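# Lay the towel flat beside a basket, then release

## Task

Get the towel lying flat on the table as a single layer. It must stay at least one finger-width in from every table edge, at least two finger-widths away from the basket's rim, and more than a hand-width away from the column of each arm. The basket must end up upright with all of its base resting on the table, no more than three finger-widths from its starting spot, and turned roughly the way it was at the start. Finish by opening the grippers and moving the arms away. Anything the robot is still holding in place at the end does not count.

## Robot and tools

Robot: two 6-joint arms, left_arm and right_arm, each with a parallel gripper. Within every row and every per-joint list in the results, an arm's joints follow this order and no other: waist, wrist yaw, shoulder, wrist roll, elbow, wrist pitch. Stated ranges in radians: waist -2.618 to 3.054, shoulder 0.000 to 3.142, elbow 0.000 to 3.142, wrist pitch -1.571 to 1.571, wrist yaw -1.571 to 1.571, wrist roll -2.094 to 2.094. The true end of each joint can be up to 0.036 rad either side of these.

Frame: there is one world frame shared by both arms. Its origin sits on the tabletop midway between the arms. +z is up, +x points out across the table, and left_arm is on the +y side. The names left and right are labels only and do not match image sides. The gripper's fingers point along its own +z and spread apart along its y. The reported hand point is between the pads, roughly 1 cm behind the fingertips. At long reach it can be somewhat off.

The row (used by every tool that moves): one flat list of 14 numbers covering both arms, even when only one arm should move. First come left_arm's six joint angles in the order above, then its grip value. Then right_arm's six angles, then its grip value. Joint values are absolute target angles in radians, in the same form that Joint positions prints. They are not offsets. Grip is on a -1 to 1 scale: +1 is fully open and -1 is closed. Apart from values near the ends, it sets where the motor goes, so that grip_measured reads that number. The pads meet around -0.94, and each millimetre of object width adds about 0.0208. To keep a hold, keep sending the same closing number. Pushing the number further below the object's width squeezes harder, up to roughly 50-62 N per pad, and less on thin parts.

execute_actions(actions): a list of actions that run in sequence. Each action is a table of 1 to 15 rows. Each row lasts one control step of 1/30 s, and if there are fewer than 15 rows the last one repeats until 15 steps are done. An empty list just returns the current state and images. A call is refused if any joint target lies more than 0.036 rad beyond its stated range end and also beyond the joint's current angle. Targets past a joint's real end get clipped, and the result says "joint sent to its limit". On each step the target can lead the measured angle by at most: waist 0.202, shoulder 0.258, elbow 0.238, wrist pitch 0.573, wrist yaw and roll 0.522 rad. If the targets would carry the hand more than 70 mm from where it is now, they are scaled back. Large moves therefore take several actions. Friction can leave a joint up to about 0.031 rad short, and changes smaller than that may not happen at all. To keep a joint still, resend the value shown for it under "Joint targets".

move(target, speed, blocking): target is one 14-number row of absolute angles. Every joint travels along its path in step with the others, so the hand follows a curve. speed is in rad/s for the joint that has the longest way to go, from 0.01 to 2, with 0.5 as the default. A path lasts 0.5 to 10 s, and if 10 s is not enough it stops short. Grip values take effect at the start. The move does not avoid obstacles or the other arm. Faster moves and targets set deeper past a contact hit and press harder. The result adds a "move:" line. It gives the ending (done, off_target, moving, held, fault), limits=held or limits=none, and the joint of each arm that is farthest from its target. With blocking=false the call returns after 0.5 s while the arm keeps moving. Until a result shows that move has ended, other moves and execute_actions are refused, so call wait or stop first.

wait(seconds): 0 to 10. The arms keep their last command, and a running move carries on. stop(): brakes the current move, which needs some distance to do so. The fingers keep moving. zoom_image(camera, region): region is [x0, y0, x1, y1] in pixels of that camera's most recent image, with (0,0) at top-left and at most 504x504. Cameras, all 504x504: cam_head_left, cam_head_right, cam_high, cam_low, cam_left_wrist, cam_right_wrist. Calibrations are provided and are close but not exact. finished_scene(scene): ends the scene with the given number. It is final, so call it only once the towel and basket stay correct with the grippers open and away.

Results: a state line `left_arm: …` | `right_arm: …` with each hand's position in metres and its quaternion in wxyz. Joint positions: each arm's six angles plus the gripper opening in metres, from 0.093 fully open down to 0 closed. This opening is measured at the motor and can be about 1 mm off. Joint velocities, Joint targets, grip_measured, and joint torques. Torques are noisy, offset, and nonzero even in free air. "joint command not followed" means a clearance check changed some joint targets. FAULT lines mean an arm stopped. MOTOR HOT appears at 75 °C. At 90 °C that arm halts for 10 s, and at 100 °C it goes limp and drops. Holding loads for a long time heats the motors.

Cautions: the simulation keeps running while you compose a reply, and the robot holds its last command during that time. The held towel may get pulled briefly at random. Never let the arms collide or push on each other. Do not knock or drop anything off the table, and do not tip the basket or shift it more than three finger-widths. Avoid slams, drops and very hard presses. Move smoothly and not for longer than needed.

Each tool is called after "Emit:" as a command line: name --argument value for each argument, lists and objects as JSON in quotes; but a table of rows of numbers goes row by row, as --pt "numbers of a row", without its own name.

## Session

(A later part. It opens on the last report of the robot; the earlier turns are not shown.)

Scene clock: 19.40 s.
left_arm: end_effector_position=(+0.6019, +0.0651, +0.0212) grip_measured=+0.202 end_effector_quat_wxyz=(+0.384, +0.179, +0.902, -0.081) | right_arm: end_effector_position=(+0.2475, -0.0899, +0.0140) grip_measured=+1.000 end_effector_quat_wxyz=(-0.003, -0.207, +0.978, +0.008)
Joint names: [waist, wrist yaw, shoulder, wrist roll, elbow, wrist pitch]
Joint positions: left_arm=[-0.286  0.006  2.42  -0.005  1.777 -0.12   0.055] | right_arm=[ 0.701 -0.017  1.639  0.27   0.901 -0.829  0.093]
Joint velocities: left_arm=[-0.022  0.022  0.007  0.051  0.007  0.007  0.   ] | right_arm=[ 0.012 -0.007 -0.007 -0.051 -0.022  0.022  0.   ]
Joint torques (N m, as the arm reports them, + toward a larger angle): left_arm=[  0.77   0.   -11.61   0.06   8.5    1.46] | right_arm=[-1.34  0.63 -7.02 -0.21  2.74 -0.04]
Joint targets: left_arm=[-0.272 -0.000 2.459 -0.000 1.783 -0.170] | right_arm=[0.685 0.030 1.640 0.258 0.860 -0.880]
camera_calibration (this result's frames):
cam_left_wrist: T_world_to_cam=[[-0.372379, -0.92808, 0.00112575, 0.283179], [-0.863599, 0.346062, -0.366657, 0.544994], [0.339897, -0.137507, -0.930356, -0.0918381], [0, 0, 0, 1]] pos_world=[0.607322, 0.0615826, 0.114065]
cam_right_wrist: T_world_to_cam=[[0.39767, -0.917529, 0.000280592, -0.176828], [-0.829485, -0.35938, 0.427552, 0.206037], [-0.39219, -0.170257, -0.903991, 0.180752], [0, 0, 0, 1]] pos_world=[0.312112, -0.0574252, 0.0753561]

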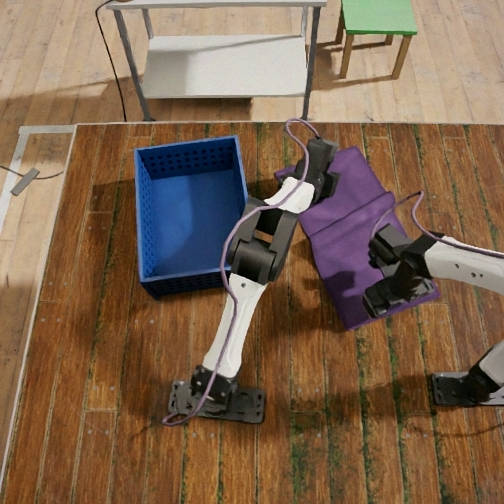

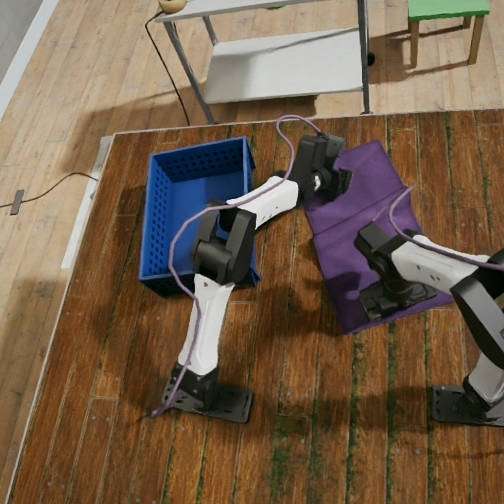

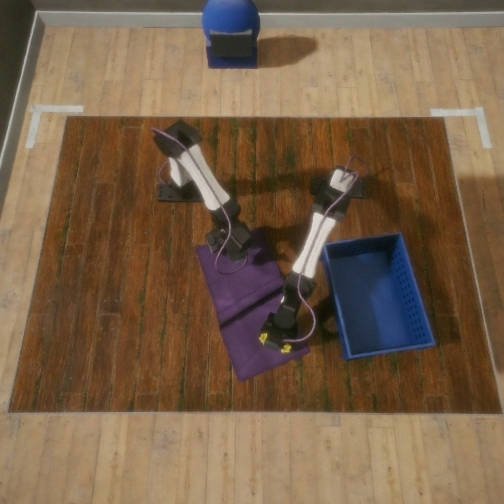

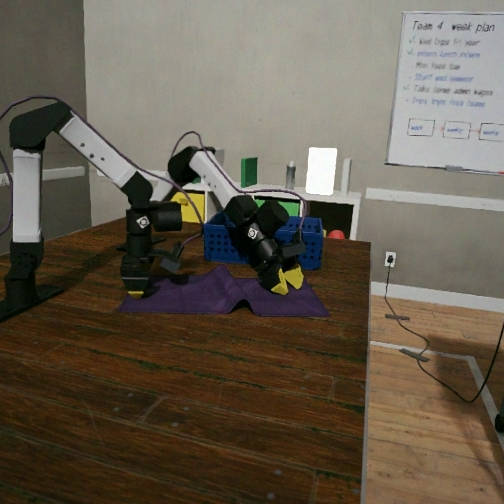

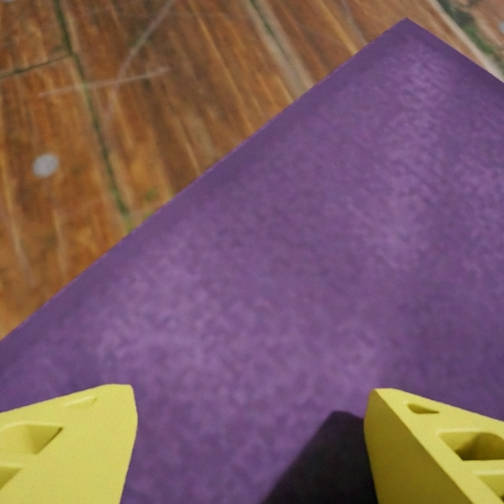

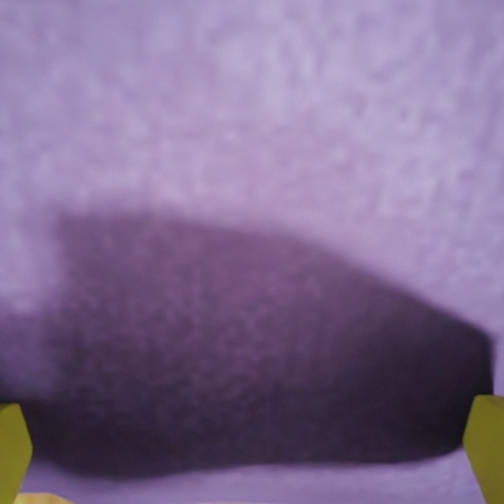

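Emit:
execute_actions --actions '[[[-0.2708,0,2.466,0,1.796,-0.176,0.2,0.681,0.03,1.636,0.251,0.856,-0.88,1],[-0.2696,0,2.4735,0,1.810,-0.183,0.2,0.677,0.03,1.632,0.245,0.852,-0.88,1],[-0.2684,0,2.481,0,1.823,-0.189,0.2,0.673,0.03,1.628,0.238,0.847,-0.88,1],[-0.2672,0,2.488,0,1.837,-0.195,0.2,0.669,0.03,1.624,0.231,0.843,-0.88,1],[-0.266,0,2.495,0,1.850,-0.202,0.2,0.665,0.03,1.620,0.225,0.839,-0.88,1],[-0.2648,0,2.503,0,1.863,-0.208,0.2,0.661,0.03,1.616,0.218,0.835,-0.88,1],[-0.2636,0,2.510,0,1.877,-0.214,0.2,0.657,0.03,1.612,0.211,0.831,-0.88,1],[-0.2624,0,2.517,0,1.890,-0.221,0.2,0.653,0.03,1.607,0.205,0.826,-0.88,1],[-0.2612,0,2.524,0,1.904,-0.227,0.2,0.649,0.03,1.603,0.198,0.822,-0.88,1],[-0.260,0,2.532,0,1.917,-0.233,0.2,0.645,0.03,1.599,0.191,0.818,-0.88,1],[-0.2588,0,2.539,0,1.930,-0.240,0.2,0.641,0.03,1.595,0.185,0.814,-0.88,1],[-0.2576,0,2.546,0,1.944,-0.246,0.2,0.637,0.03,1.591,0.178,0.810,-0.88,1],[-0.2564,0,2.553,0,1.957,-0.252,0.2,0.633,0.03,1.587,0.171,0.805,-0.88,1],[-0.2552,0,2.561,0,1.971,-0.259,0.2,0.629,0.03,1.583,0.165,0.801,-0.88,1],[-0.254,0,2.568,0,1.984,-0.265,0.2,0.625,0.03,1.579,0.158,0.797,-0.88,1]]]'

Emit:
wait --seconds 0.3

Scene clock: 21.63 s.
left_arm: end_effector_position=(+0.6274, +0.0655, +0.0215) grip_measured=+0.202 end_effector_quat_wxyz=(+0.386, +0.172, +0.903, -0.078) | right_arm: end_effector_position=(+0.2446, -0.1105, +0.0137) grip_measured=+1.000 end_effector_quat_wxyz=(-0.003, -0.217, +0.976, +0.006)
Joint names: [waist, wrist yaw, shoulder, wrist roll, elbow, wrist pitch]
Joint positions: left_arm=[-0.27   0.006  2.516 -0.005  1.956 -0.202  0.055] | right_arm=[ 0.646 -0.014  1.587  0.194  0.845 -0.829  0.093]
Joint velocities: left_arm=[ 0.042 -0.051  0.198 -0.051  0.383 -0.198  0.   ] | right_arm=[-0.139  0.081 -0.095 -0.227 -0.134 -0.007  0.   ]
Joint torques (N m, as the arm reports them, + toward a larger angle): left_arm=[  1.17  -0.02 -12.42   0.09   8.44   1.58] | right_arm=[-1.23  0.6  -6.52 -0.23  2.67 -0.04]
Joint targets: left_arm=[-0.254 0.000 2.568 -0.000 1.984 -0.265] | right_arm=[0.625 0.030 1.579 0.158 0.797 -0.880]
camera_calibration (this result's frames):
cam_left_wrist: T_world_to_cam=[[-0.35782, -0.93379, 0.00114549, 0.284262], [-0.868385, 0.332306, -0.368076, 0.570971], [0.343325, -0.1327, -0.929795, -0.102657], [0, 0, 0, 1]] pos_world=[0.632782, 0.0620812, 0.114385]
cam_right_wrist: T_world_to_cam=[[0.416821, -0.90898, 0.00394853, -0.198354], [-0.821708, -0.374937, 0.429207, 0.192686], [-0.38866, -0.182147, -0.903198, 0.173665], [0, 0, 0, 1]] pos_world=[0.308506, -0.0764218, 0.0749352]

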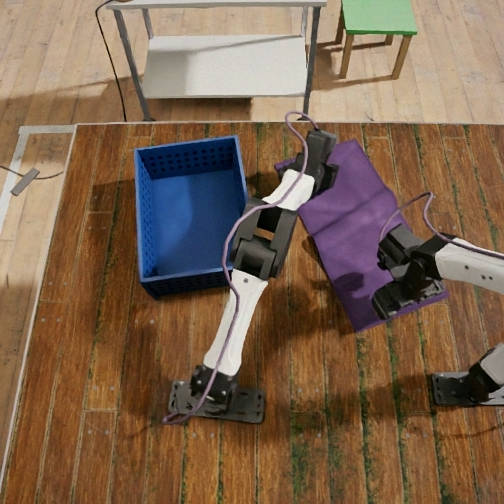

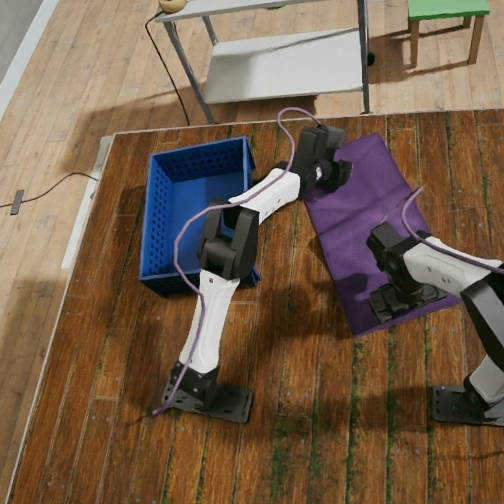

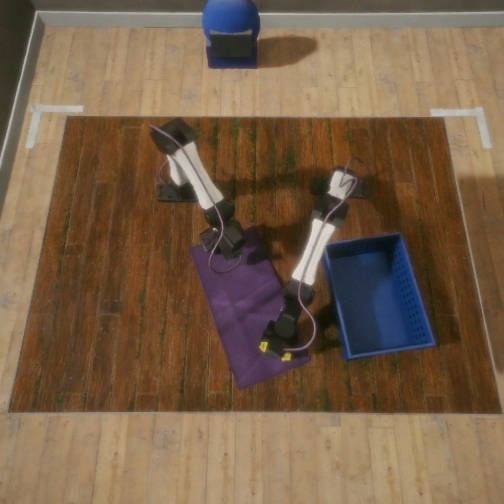

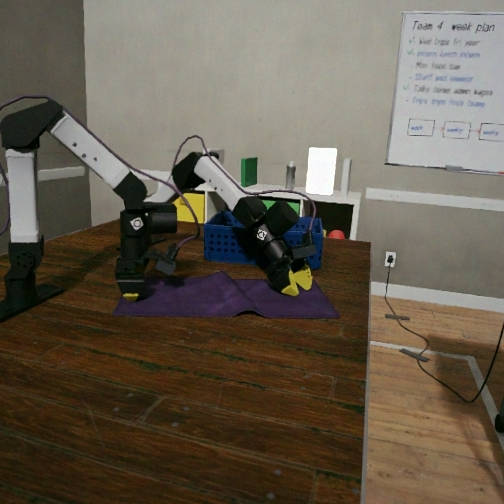

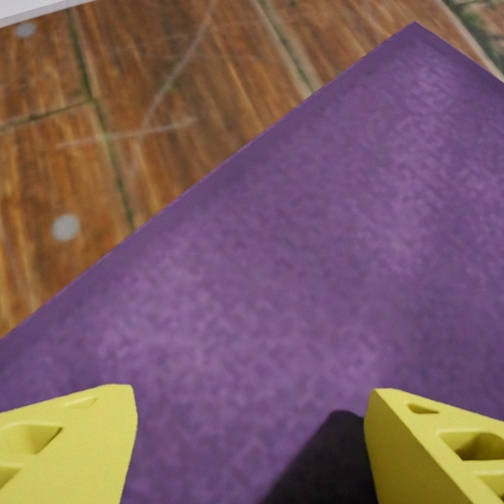

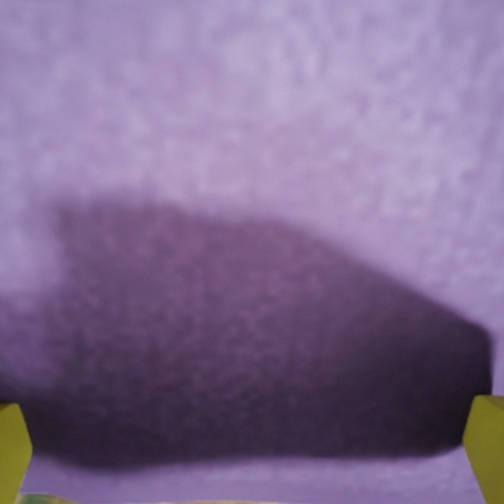

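Scene clock: 21.93 s.
left_arm: end_effector_position=(+0.6298, +0.0661, +0.0217) grip_measured=+0.202 end_effector_quat_wxyz=(+0.384, +0.171, +0.904, -0.077) | right_arm: end_effector_position=(+0.2441, -0.1131, +0.0136) grip_measured=+1.000 end_effector_quat_wxyz=(-0.003, -0.222, +0.975, +0.006)
Joint names: [waist, wrist yaw, shoulder, wrist roll, elbow, wrist pitch]
Joint positions: left_arm=[-0.268  0.006  2.526 -0.005  1.979 -0.218  0.055] | right_arm=[ 0.639 -0.013  1.58   0.176  0.838 -0.829  0.093]
Joint velocities: left_arm=[-0.007  0.066 -0.002 -0.066  0.017 -0.081  0.001] | right_arm=[-0.007 -0.066  0.002 -0.051 -0.022  0.007  0.   ]
Joint torques (N m, as the arm reports them, + toward a larger angle): left_arm=[  1.02   0.   -12.15   0.06   8.67   1.5 ] | right_arm=[-1.1   0.59 -6.54 -0.29  2.72 -0.05]
Joint targets: left_arm=[-0.254 0.000 2.568 -0.000 1.984 -0.265] | right_arm=[0.625 0.030 1.579 0.158 0.797 -0.880]
wait: 0.30 s; no rest
camera_calibration (this result's frames):
cam_left_wrist: T_world_to_cam=[[-0.355678, -0.934608, 0.001106, 0.284431], [-0.870184, 0.330729, -0.365237, 0.57411], [0.340987, -0.130869, -0.930914, -0.101861], [0, 0, 0, 1]] pos_world=[0.63548, 0.0626265, 0.114548]
cam_right_wrist: T_world_to_cam=[[0.426505, -0.904475, 0.00433078, -0.202392], [-0.8177, -0.383531, 0.429268, 0.189377], [-0.386601, -0.186626, -0.903167, 0.171933], [0, 0, 0, 1]] pos_world=[0.307644, -0.0783392, 0.0748671]

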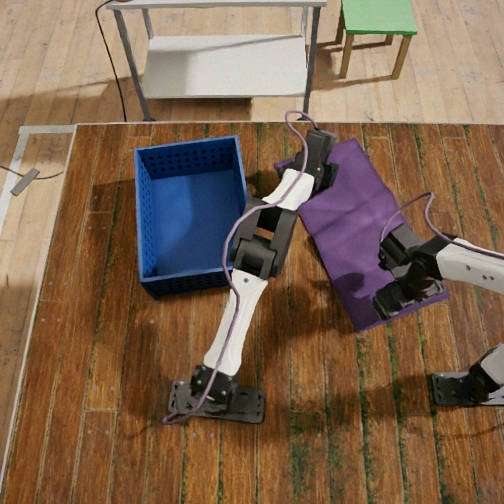

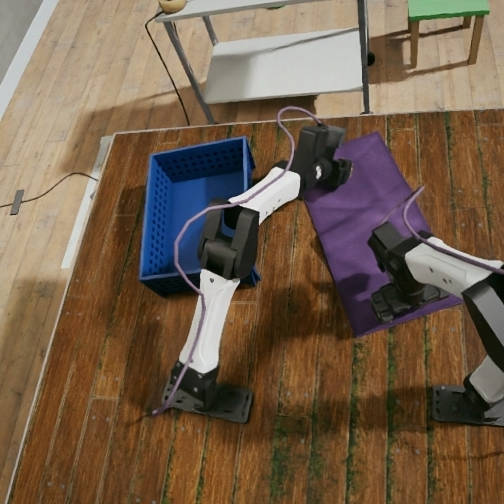

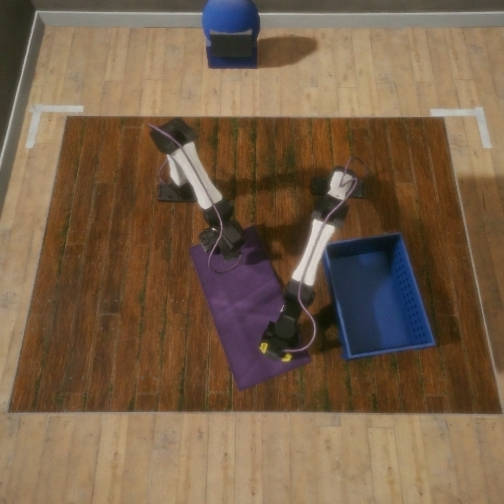

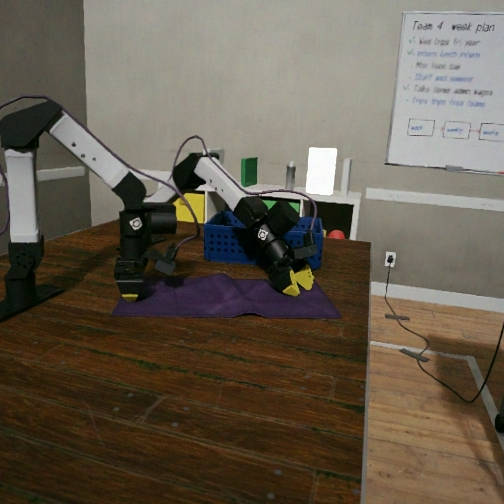

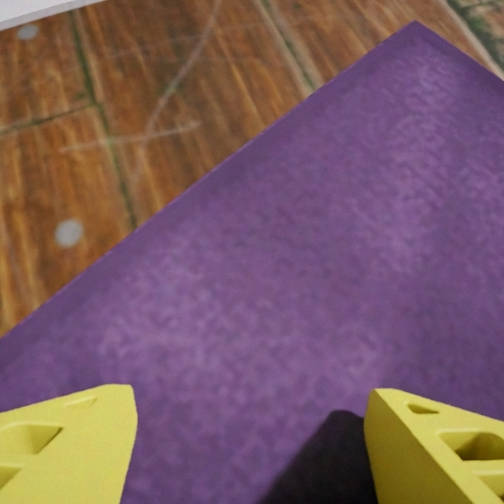

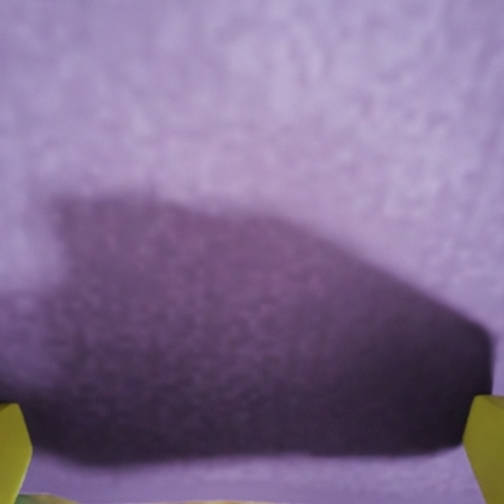

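Emit:
zoom_image --camera "cam_low" --region '[110, 240, 350, 340]'

Region (110, 240, 350, 340) of cam_low's 504x504 image, scaled by 2.100, with more detail than that image has; it fills the top 210 rows of this view, and the rest is white.

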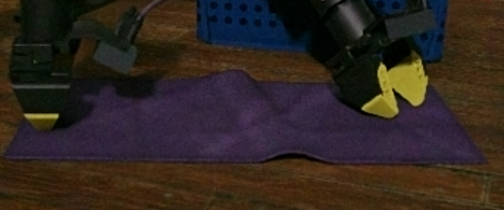

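Emit:
execute_actions --actions '[[[-0.253,0,2.571,0,1.990,-0.268,0.2,0.625,0.03,1.577,0.156,0.795,-0.881,1],[-0.252,0,2.574,0,1.995,-0.270,0.2,0.625,0.03,1.574,0.154,0.792,-0.882,1],[-0.251,0,2.577,0,2.001,-0.273,0.2,0.625,0.03,1.572,0.152,0.790,-0.883,1],[-0.250,0,2.580,0,2.007,-0.276,0.2,0.625,0.03,1.570,0.150,0.788,-0.884,1],[-0.249,0,2.583,0,2.013,-0.278,0.2,0.625,0.03,1.567,0.148,0.785,-0.885,1],[-0.248,0,2.586,0,2.018,-0.281,0.2,0.625,0.03,1.565,0.146,0.783,-0.886,1],[-0.247,0,2.589,0,2.024,-0.284,0.2,0.625,0.03,1.563,0.144,0.781,-0.887,1],[-0.246,0,2.592,0,2.030,-0.287,0.2,0.625,0.03,1.560,0.142,0.778,-0.888,1],[-0.245,0,2.595,0,2.035,-0.289,0.2,0.625,0.03,1.558,0.140,0.776,-0.889,1],[-0.244,0,2.598,0,2.041,-0.292,0.2,0.625,0.03,1.556,0.138,0.774,-0.89,1]]]'

Emit:
zoom_image --camera "cam_low" --region '[100, 240, 360, 340]'

Scene clock: 23.53 s.
left_arm: end_effector_position=(+0.6354, +0.0669, +0.0216) grip_measured=+0.202 end_effector_quat_wxyz=(+0.381, +0.170, +0.905, -0.077) | right_arm: end_effector_position=(+0.2410, -0.1178, +0.0137) grip_measured=+1.000 end_effector_quat_wxyz=(-0.001, -0.229, +0.973, +0.003)
Joint names: [waist, wrist yaw, shoulder, wrist roll, elbow, wrist pitch]
Joint positions: left_arm=[-0.263  0.01   2.553 -0.004  2.035 -0.254  0.055] | right_arm=[ 0.635 -0.006  1.559  0.159  0.817 -0.829  0.093]
Joint velocities: left_arm=[-0.007 -0.022 -0.002 -0.022 -0.012 -0.051  0.001] | right_arm=[-0.007 -0.007 -0.012  0.037  0.007  0.066  0.   ]
Joint torques (N m, as the arm reports them, + toward a larger angle): left_arm=[  1.34  -0.03 -12.1    0.06   8.72   1.61] | right_arm=[-0.82  0.51 -6.45 -0.33  2.59 -0.16]
Joint targets: left_arm=[-0.244 -0.000 2.598 0.000 2.041 -0.292] | right_arm=[0.625 0.030 1.556 0.138 0.774 -0.890]
camera_calibration (this result's frames):
cam_left_wrist: T_world_to_cam=[[-0.353326, -0.935496, 0.00286826, 0.285633], [-0.873693, 0.328885, -0.358462, 0.580865], [0.334396, -0.12916, -0.93354, -0.0995864], [0, 0, 0, 1]] pos_world=[0.641721, 0.0633078, 0.114431]
cam_right_wrist: T_world_to_cam=[[0.438848, -0.898491, 0.0112278, -0.207712], [-0.814631, -0.392553, 0.42694, 0.18329], [-0.379195, -0.196508, -0.90421, 0.167006], [0, 0, 0, 1]] pos_world=[0.303795, -0.0818583, 0.0750872]

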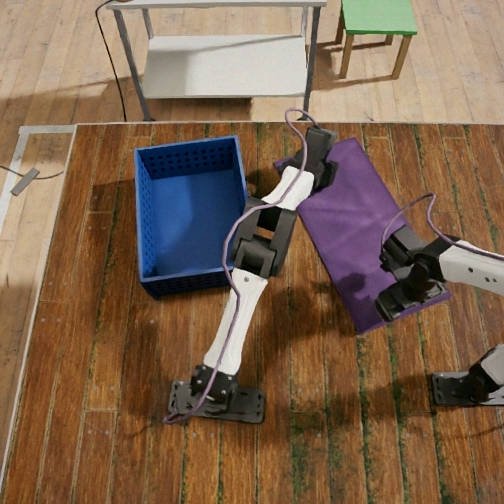

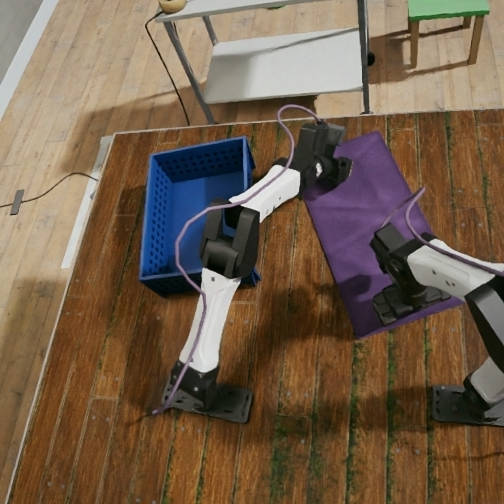

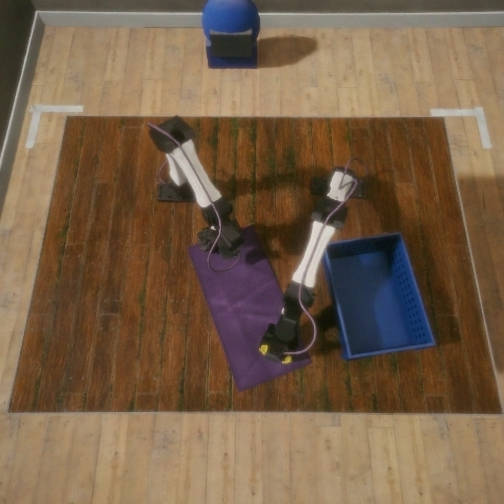

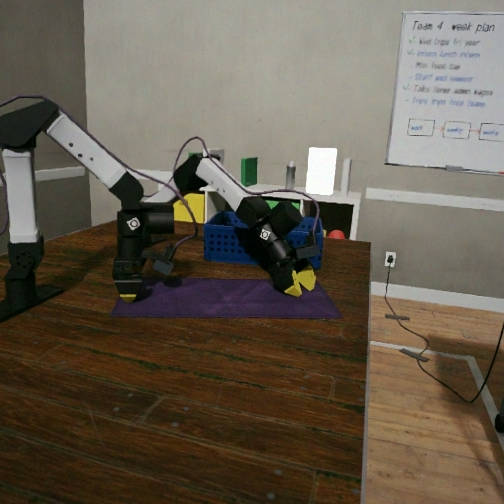

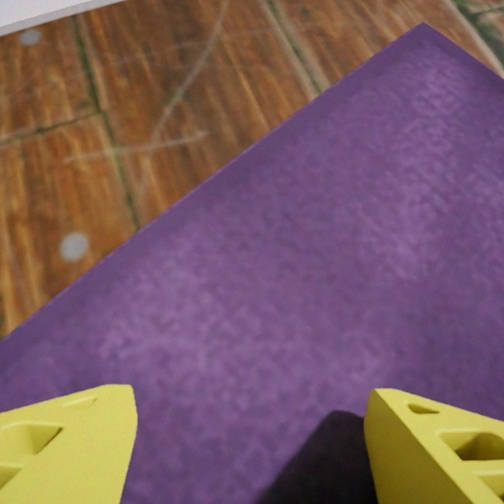

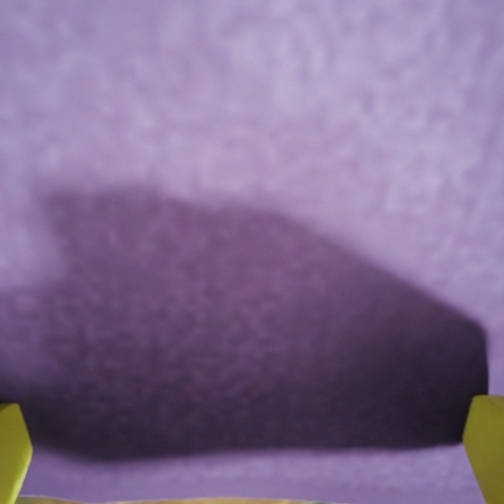

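Region (100, 240, 360, 340) of cam_low's 504x504 image, scaled by 1.938, with more detail than that image has; it fills the top 194 rows of this view, and the rest is white.

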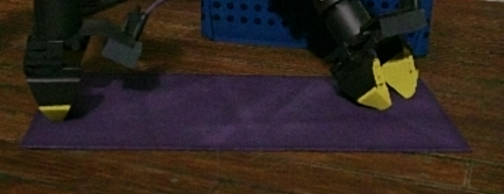

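Emit:
execute_actions --actions '[[[-0.247,0,2.588,0,2.041,-0.284,0.2,0.627,0.025,1.551,0.142,0.782,-0.895,1],[-0.251,0,2.578,0,2.041,-0.276,0.2,0.629,0.02,1.546,0.146,0.790,-0.90,1],[-0.255,0,2.568,0,2.041,-0.268,0.2,0.631,0.015,1.540,0.150,0.799,-0.906,1],[-0.258,0,2.558,0,2.041,-0.260,0.2,0.633,0.01,1.534,0.154,0.808,-0.913,1],[-0.260,0,2.548,0,2.041,-0.252,0.2,0.634,0.005,1.527,0.158,0.818,-0.921,1],[-0.262,0,2.537,0,2.041,-0.246,0.2,0.635,0,1.520,0.159,0.829,-0.931,1],[-0.263,0,2.526,0,2.041,-0.242,0.2,0.635,0,1.512,0.159,0.841,-0.943,1],[-0.263,0,2.514,0,2.041,-0.24,0.2,0.635,0,1.504,0.159,0.854,-0.957,1],[-0.263,0,2.502,0,2.041,-0.24,0.2,0.635,0,1.495,0.159,0.868,-0.972,1],[-0.263,0,2.489,0,2.041,-0.24,0.2,0.635,0,1.486,0.159,0.882,-0.989,1],[-0.263,0,2.476,0,2.041,-0.24,0.2,0.635,0,1.477,0.159,0.897,-1.006,1],[-0.263,0,2.462,0,2.041,-0.24,0.2,0.635,0,1.468,0.159,0.912,-1.024,1],[-0.263,0,2.448,0,2.041,-0.24,0.2,0.635,0,1.459,0.159,0.928,-1.042,1],[-0.263,0,2.434,0,2.041,-0.24,0.2,0.635,0,1.450,0.159,0.944,-1.061,1],[-0.263,0,2.420,0,2.041,-0.24,0.2,0.635,0,1.440,0.159,0.960,-1.080,1]]]'

Emit:
move --target '[-0.75,0,0.7,0,0.75,-0.9,0.2,-0.3,0,0.75,0.159,0.7,-1.2,1]' --speed 0.9

Scene clock: 26.37 s.
left_arm: end_effector_position=(+0.6406, +0.0651, +0.0751) grip_measured=+0.202 end_effector_quat_wxyz=(+0.419, +0.167, +0.889, -0.083) | right_arm: end_effector_position=(+0.2401, -0.1188, +0.0542) grip_measured=+1.000 end_effector_quat_wxyz=(+0.003, -0.229, +0.973, +0.004)
Joint names: [waist, wrist yaw, shoulder, wrist roll, elbow, wrist pitch]
Joint positions: left_arm=[-0.263  0.008  2.469 -0.004  2.035 -0.254  0.055] | right_arm=[ 0.635 -0.005  1.477  0.158  0.915 -1.     0.093]
Joint velocities: left_arm=[-0.017 -0.022 -0.501 -0.022 -0.007 -0.037 -0.   ] | right_arm=[-0.022 -0.051 -0.3   -0.022  0.491 -0.462  0.   ]
Joint torques (N m, as the arm reports them, + toward a larger angle): left_arm=[  0.1   -0.01 -16.52   0.06   8.95   2.31] | right_arm=[ 0.08  0.17 -7.38 -0.13  6.92  0.32]
Joint targets: left_arm=[-0.263 0.000 2.420 0.000 2.041 -0.240] | right_arm=[0.635 -0.000 1.440 0.159 0.960 -1.080]
camera_calibration (this result's frames):
cam_left_wrist: T_world_to_cam=[[-0.352482, -0.935815, 0.00276429, 0.285167], [-0.843009, 0.316241, -0.435118, 0.592063], [0.406315, -0.155701, -0.900369, -0.0984672], [0, 0, 0, 1]] pos_world=[0.63964, 0.0642971, 0.168172]
cam_right_wrist: T_world_to_cam=[[0.439091, -0.898373, 0.0112188, -0.20868], [-0.818008, -0.394585, 0.418527, 0.165894], [-0.371566, -0.192948, -0.908135, 0.20191], [0, 0, 0, 1]] pos_world=[0.302355, -0.0830548, 0.116271]

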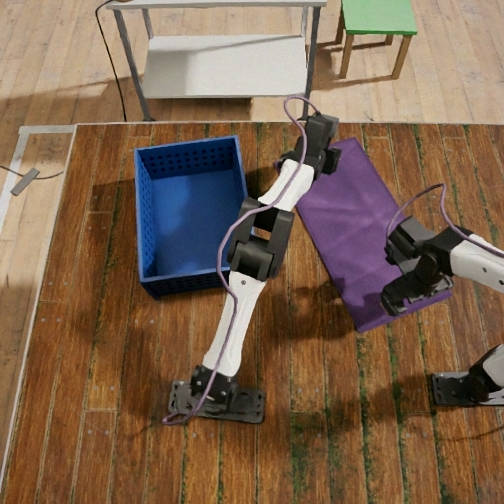

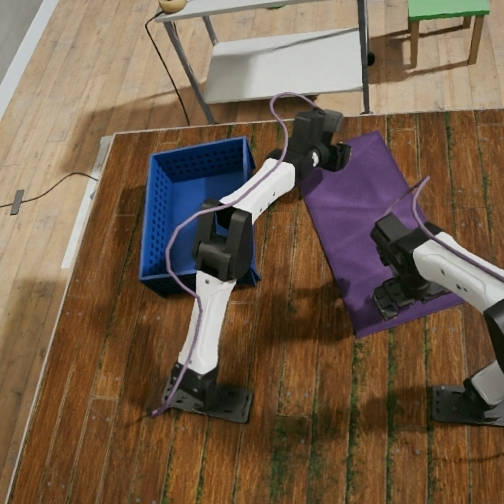

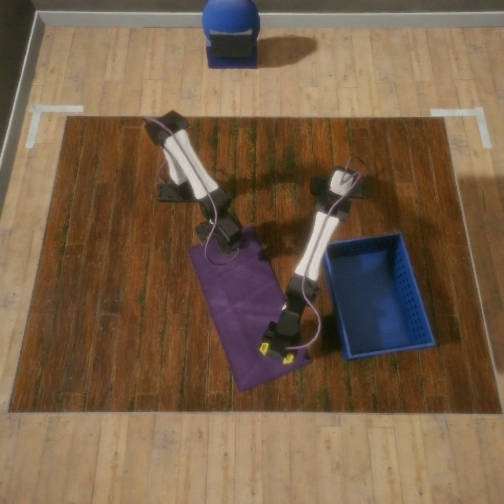

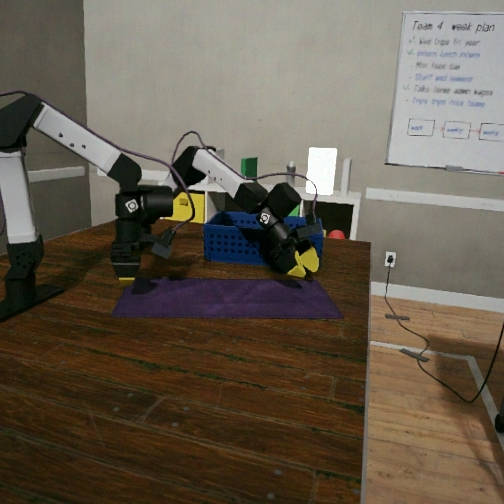

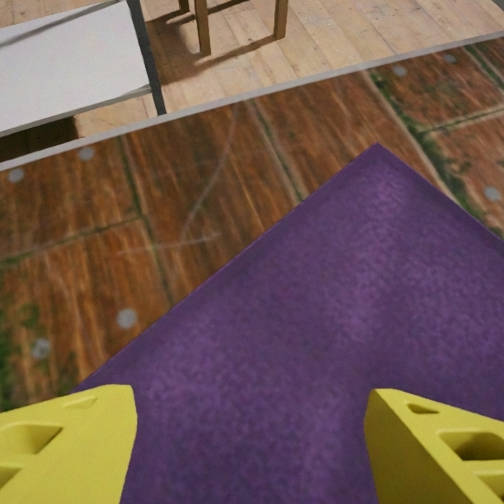

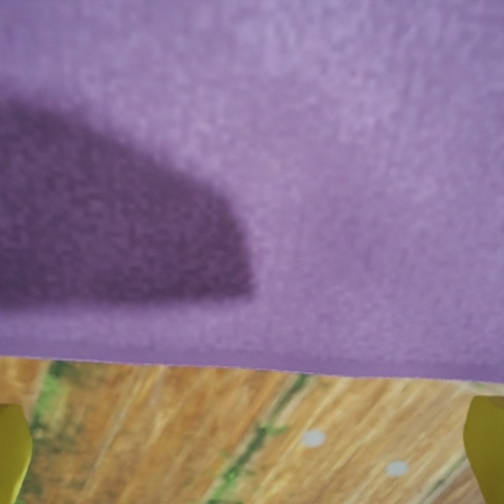

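Scene clock: 28.90 s.
left_arm: end_effector_position=(+0.1740, +0.1360, +0.1816) grip_measured=+0.202 end_effector_quat_wxyz=(+0.331, +0.382, +0.849, -0.153) | right_arm: end_effector_position=(+0.1977, -0.3040, +0.1153) grip_measured=+1.000 end_effector_quat_wxyz=(+0.165, +0.226, +0.960, -0.012)
Joint names: [waist, wrist yaw, shoulder, wrist roll, elbow, wrist pitch]
Joint positions: left_arm=[-0.739  0.006  0.714 -0.004  0.768 -0.878  0.055] | right_arm=[-0.29  -0.001  0.768  0.158  0.718 -1.188  0.093]
Joint velocities: left_arm=[ 0.022 -0.066  0.007 -0.081 -0.007 -0.037 -0.001] | right_arm=[ 0.012 -0.022 -0.002 -0.051  0.027  0.007  0.   ]
Joint torques (N m, as the arm reports them, + toward a larger angle): left_arm=[-0.85  0.   -1.04  0.06  6.65  1.66] | right_arm=[-0.77  0.11 -1.27 -0.14  5.37  1.02]
Joint targets: left_arm=[-0.750 0.000 0.700 -0.000 0.750 -0.900] | right_arm=[-0.300 0.000 0.750 0.159 0.700 -1.200]
move: off_target (left_arm); limits=none; left_arm: farthest joint: the wrist pitch, 0.022 radians from its target (0.646 radians at the start); right_arm: farthest joint: the shoulder, 0.018 radians from its target (0.727 radians at the start)
camera_calibration (this result's frames):
cam_left_wrist: T_world_to_cam=[[-0.741296, -0.671178, 0.0000804001, 0.218874], [-0.63822, 0.704858, -0.309597, 0.111457], [0.207738, -0.229555, -0.950868, 0.251802], [0, 0, 0, 1]] pos_world=[0.181076, 0.126144, 0.273919]
cam_right_wrist: T_world_to_cam=[[-0.449882, -0.892251, -0.0386658, -0.173785], [-0.889225, 0.443494, 0.112215, 0.33671], [-0.0829756, 0.084866, -0.992931, 0.243074], [0, 0, 0, 1]] pos_world=[0.241397, -0.325017, 0.196852]

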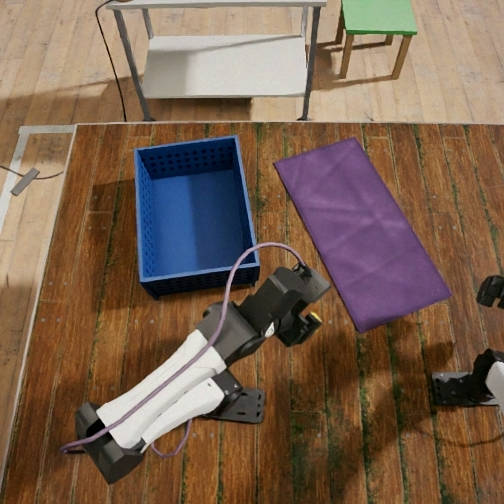

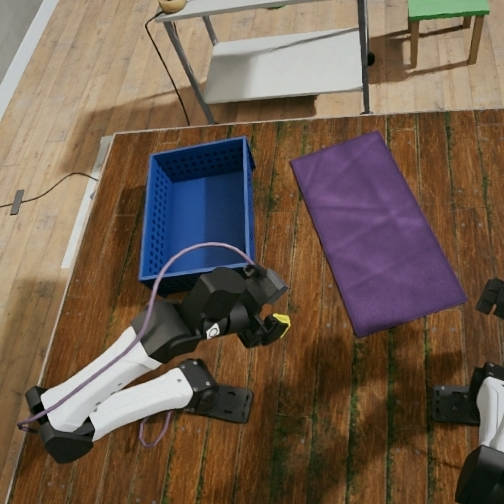

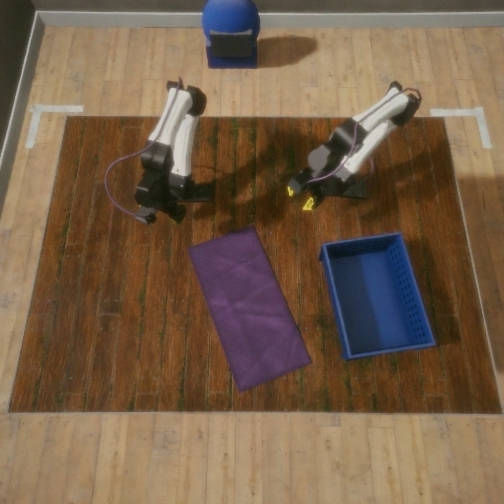

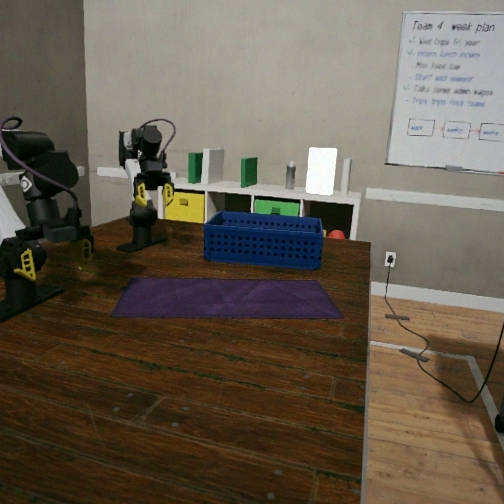

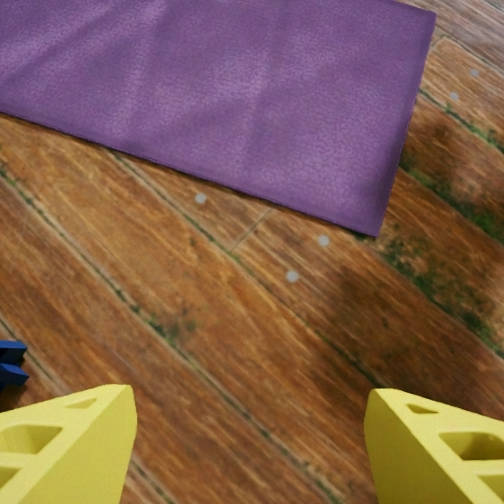

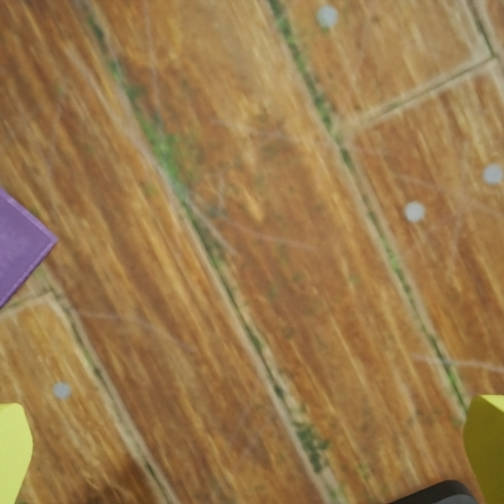

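Emit:
zoom_image --camera "cam_high" --region '[150, 170, 400, 420]'

Region (150, 170, 400, 420) of cam_high's 504x504 image, scaled by 2.016, with more detail than that image has.

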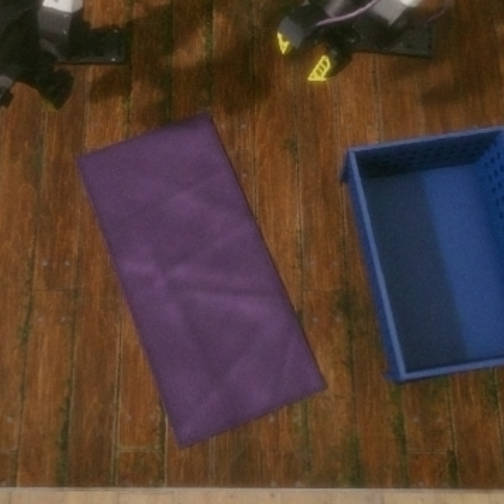

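Emit:
finished_scene --scene 2

The scene is finished: the task was done.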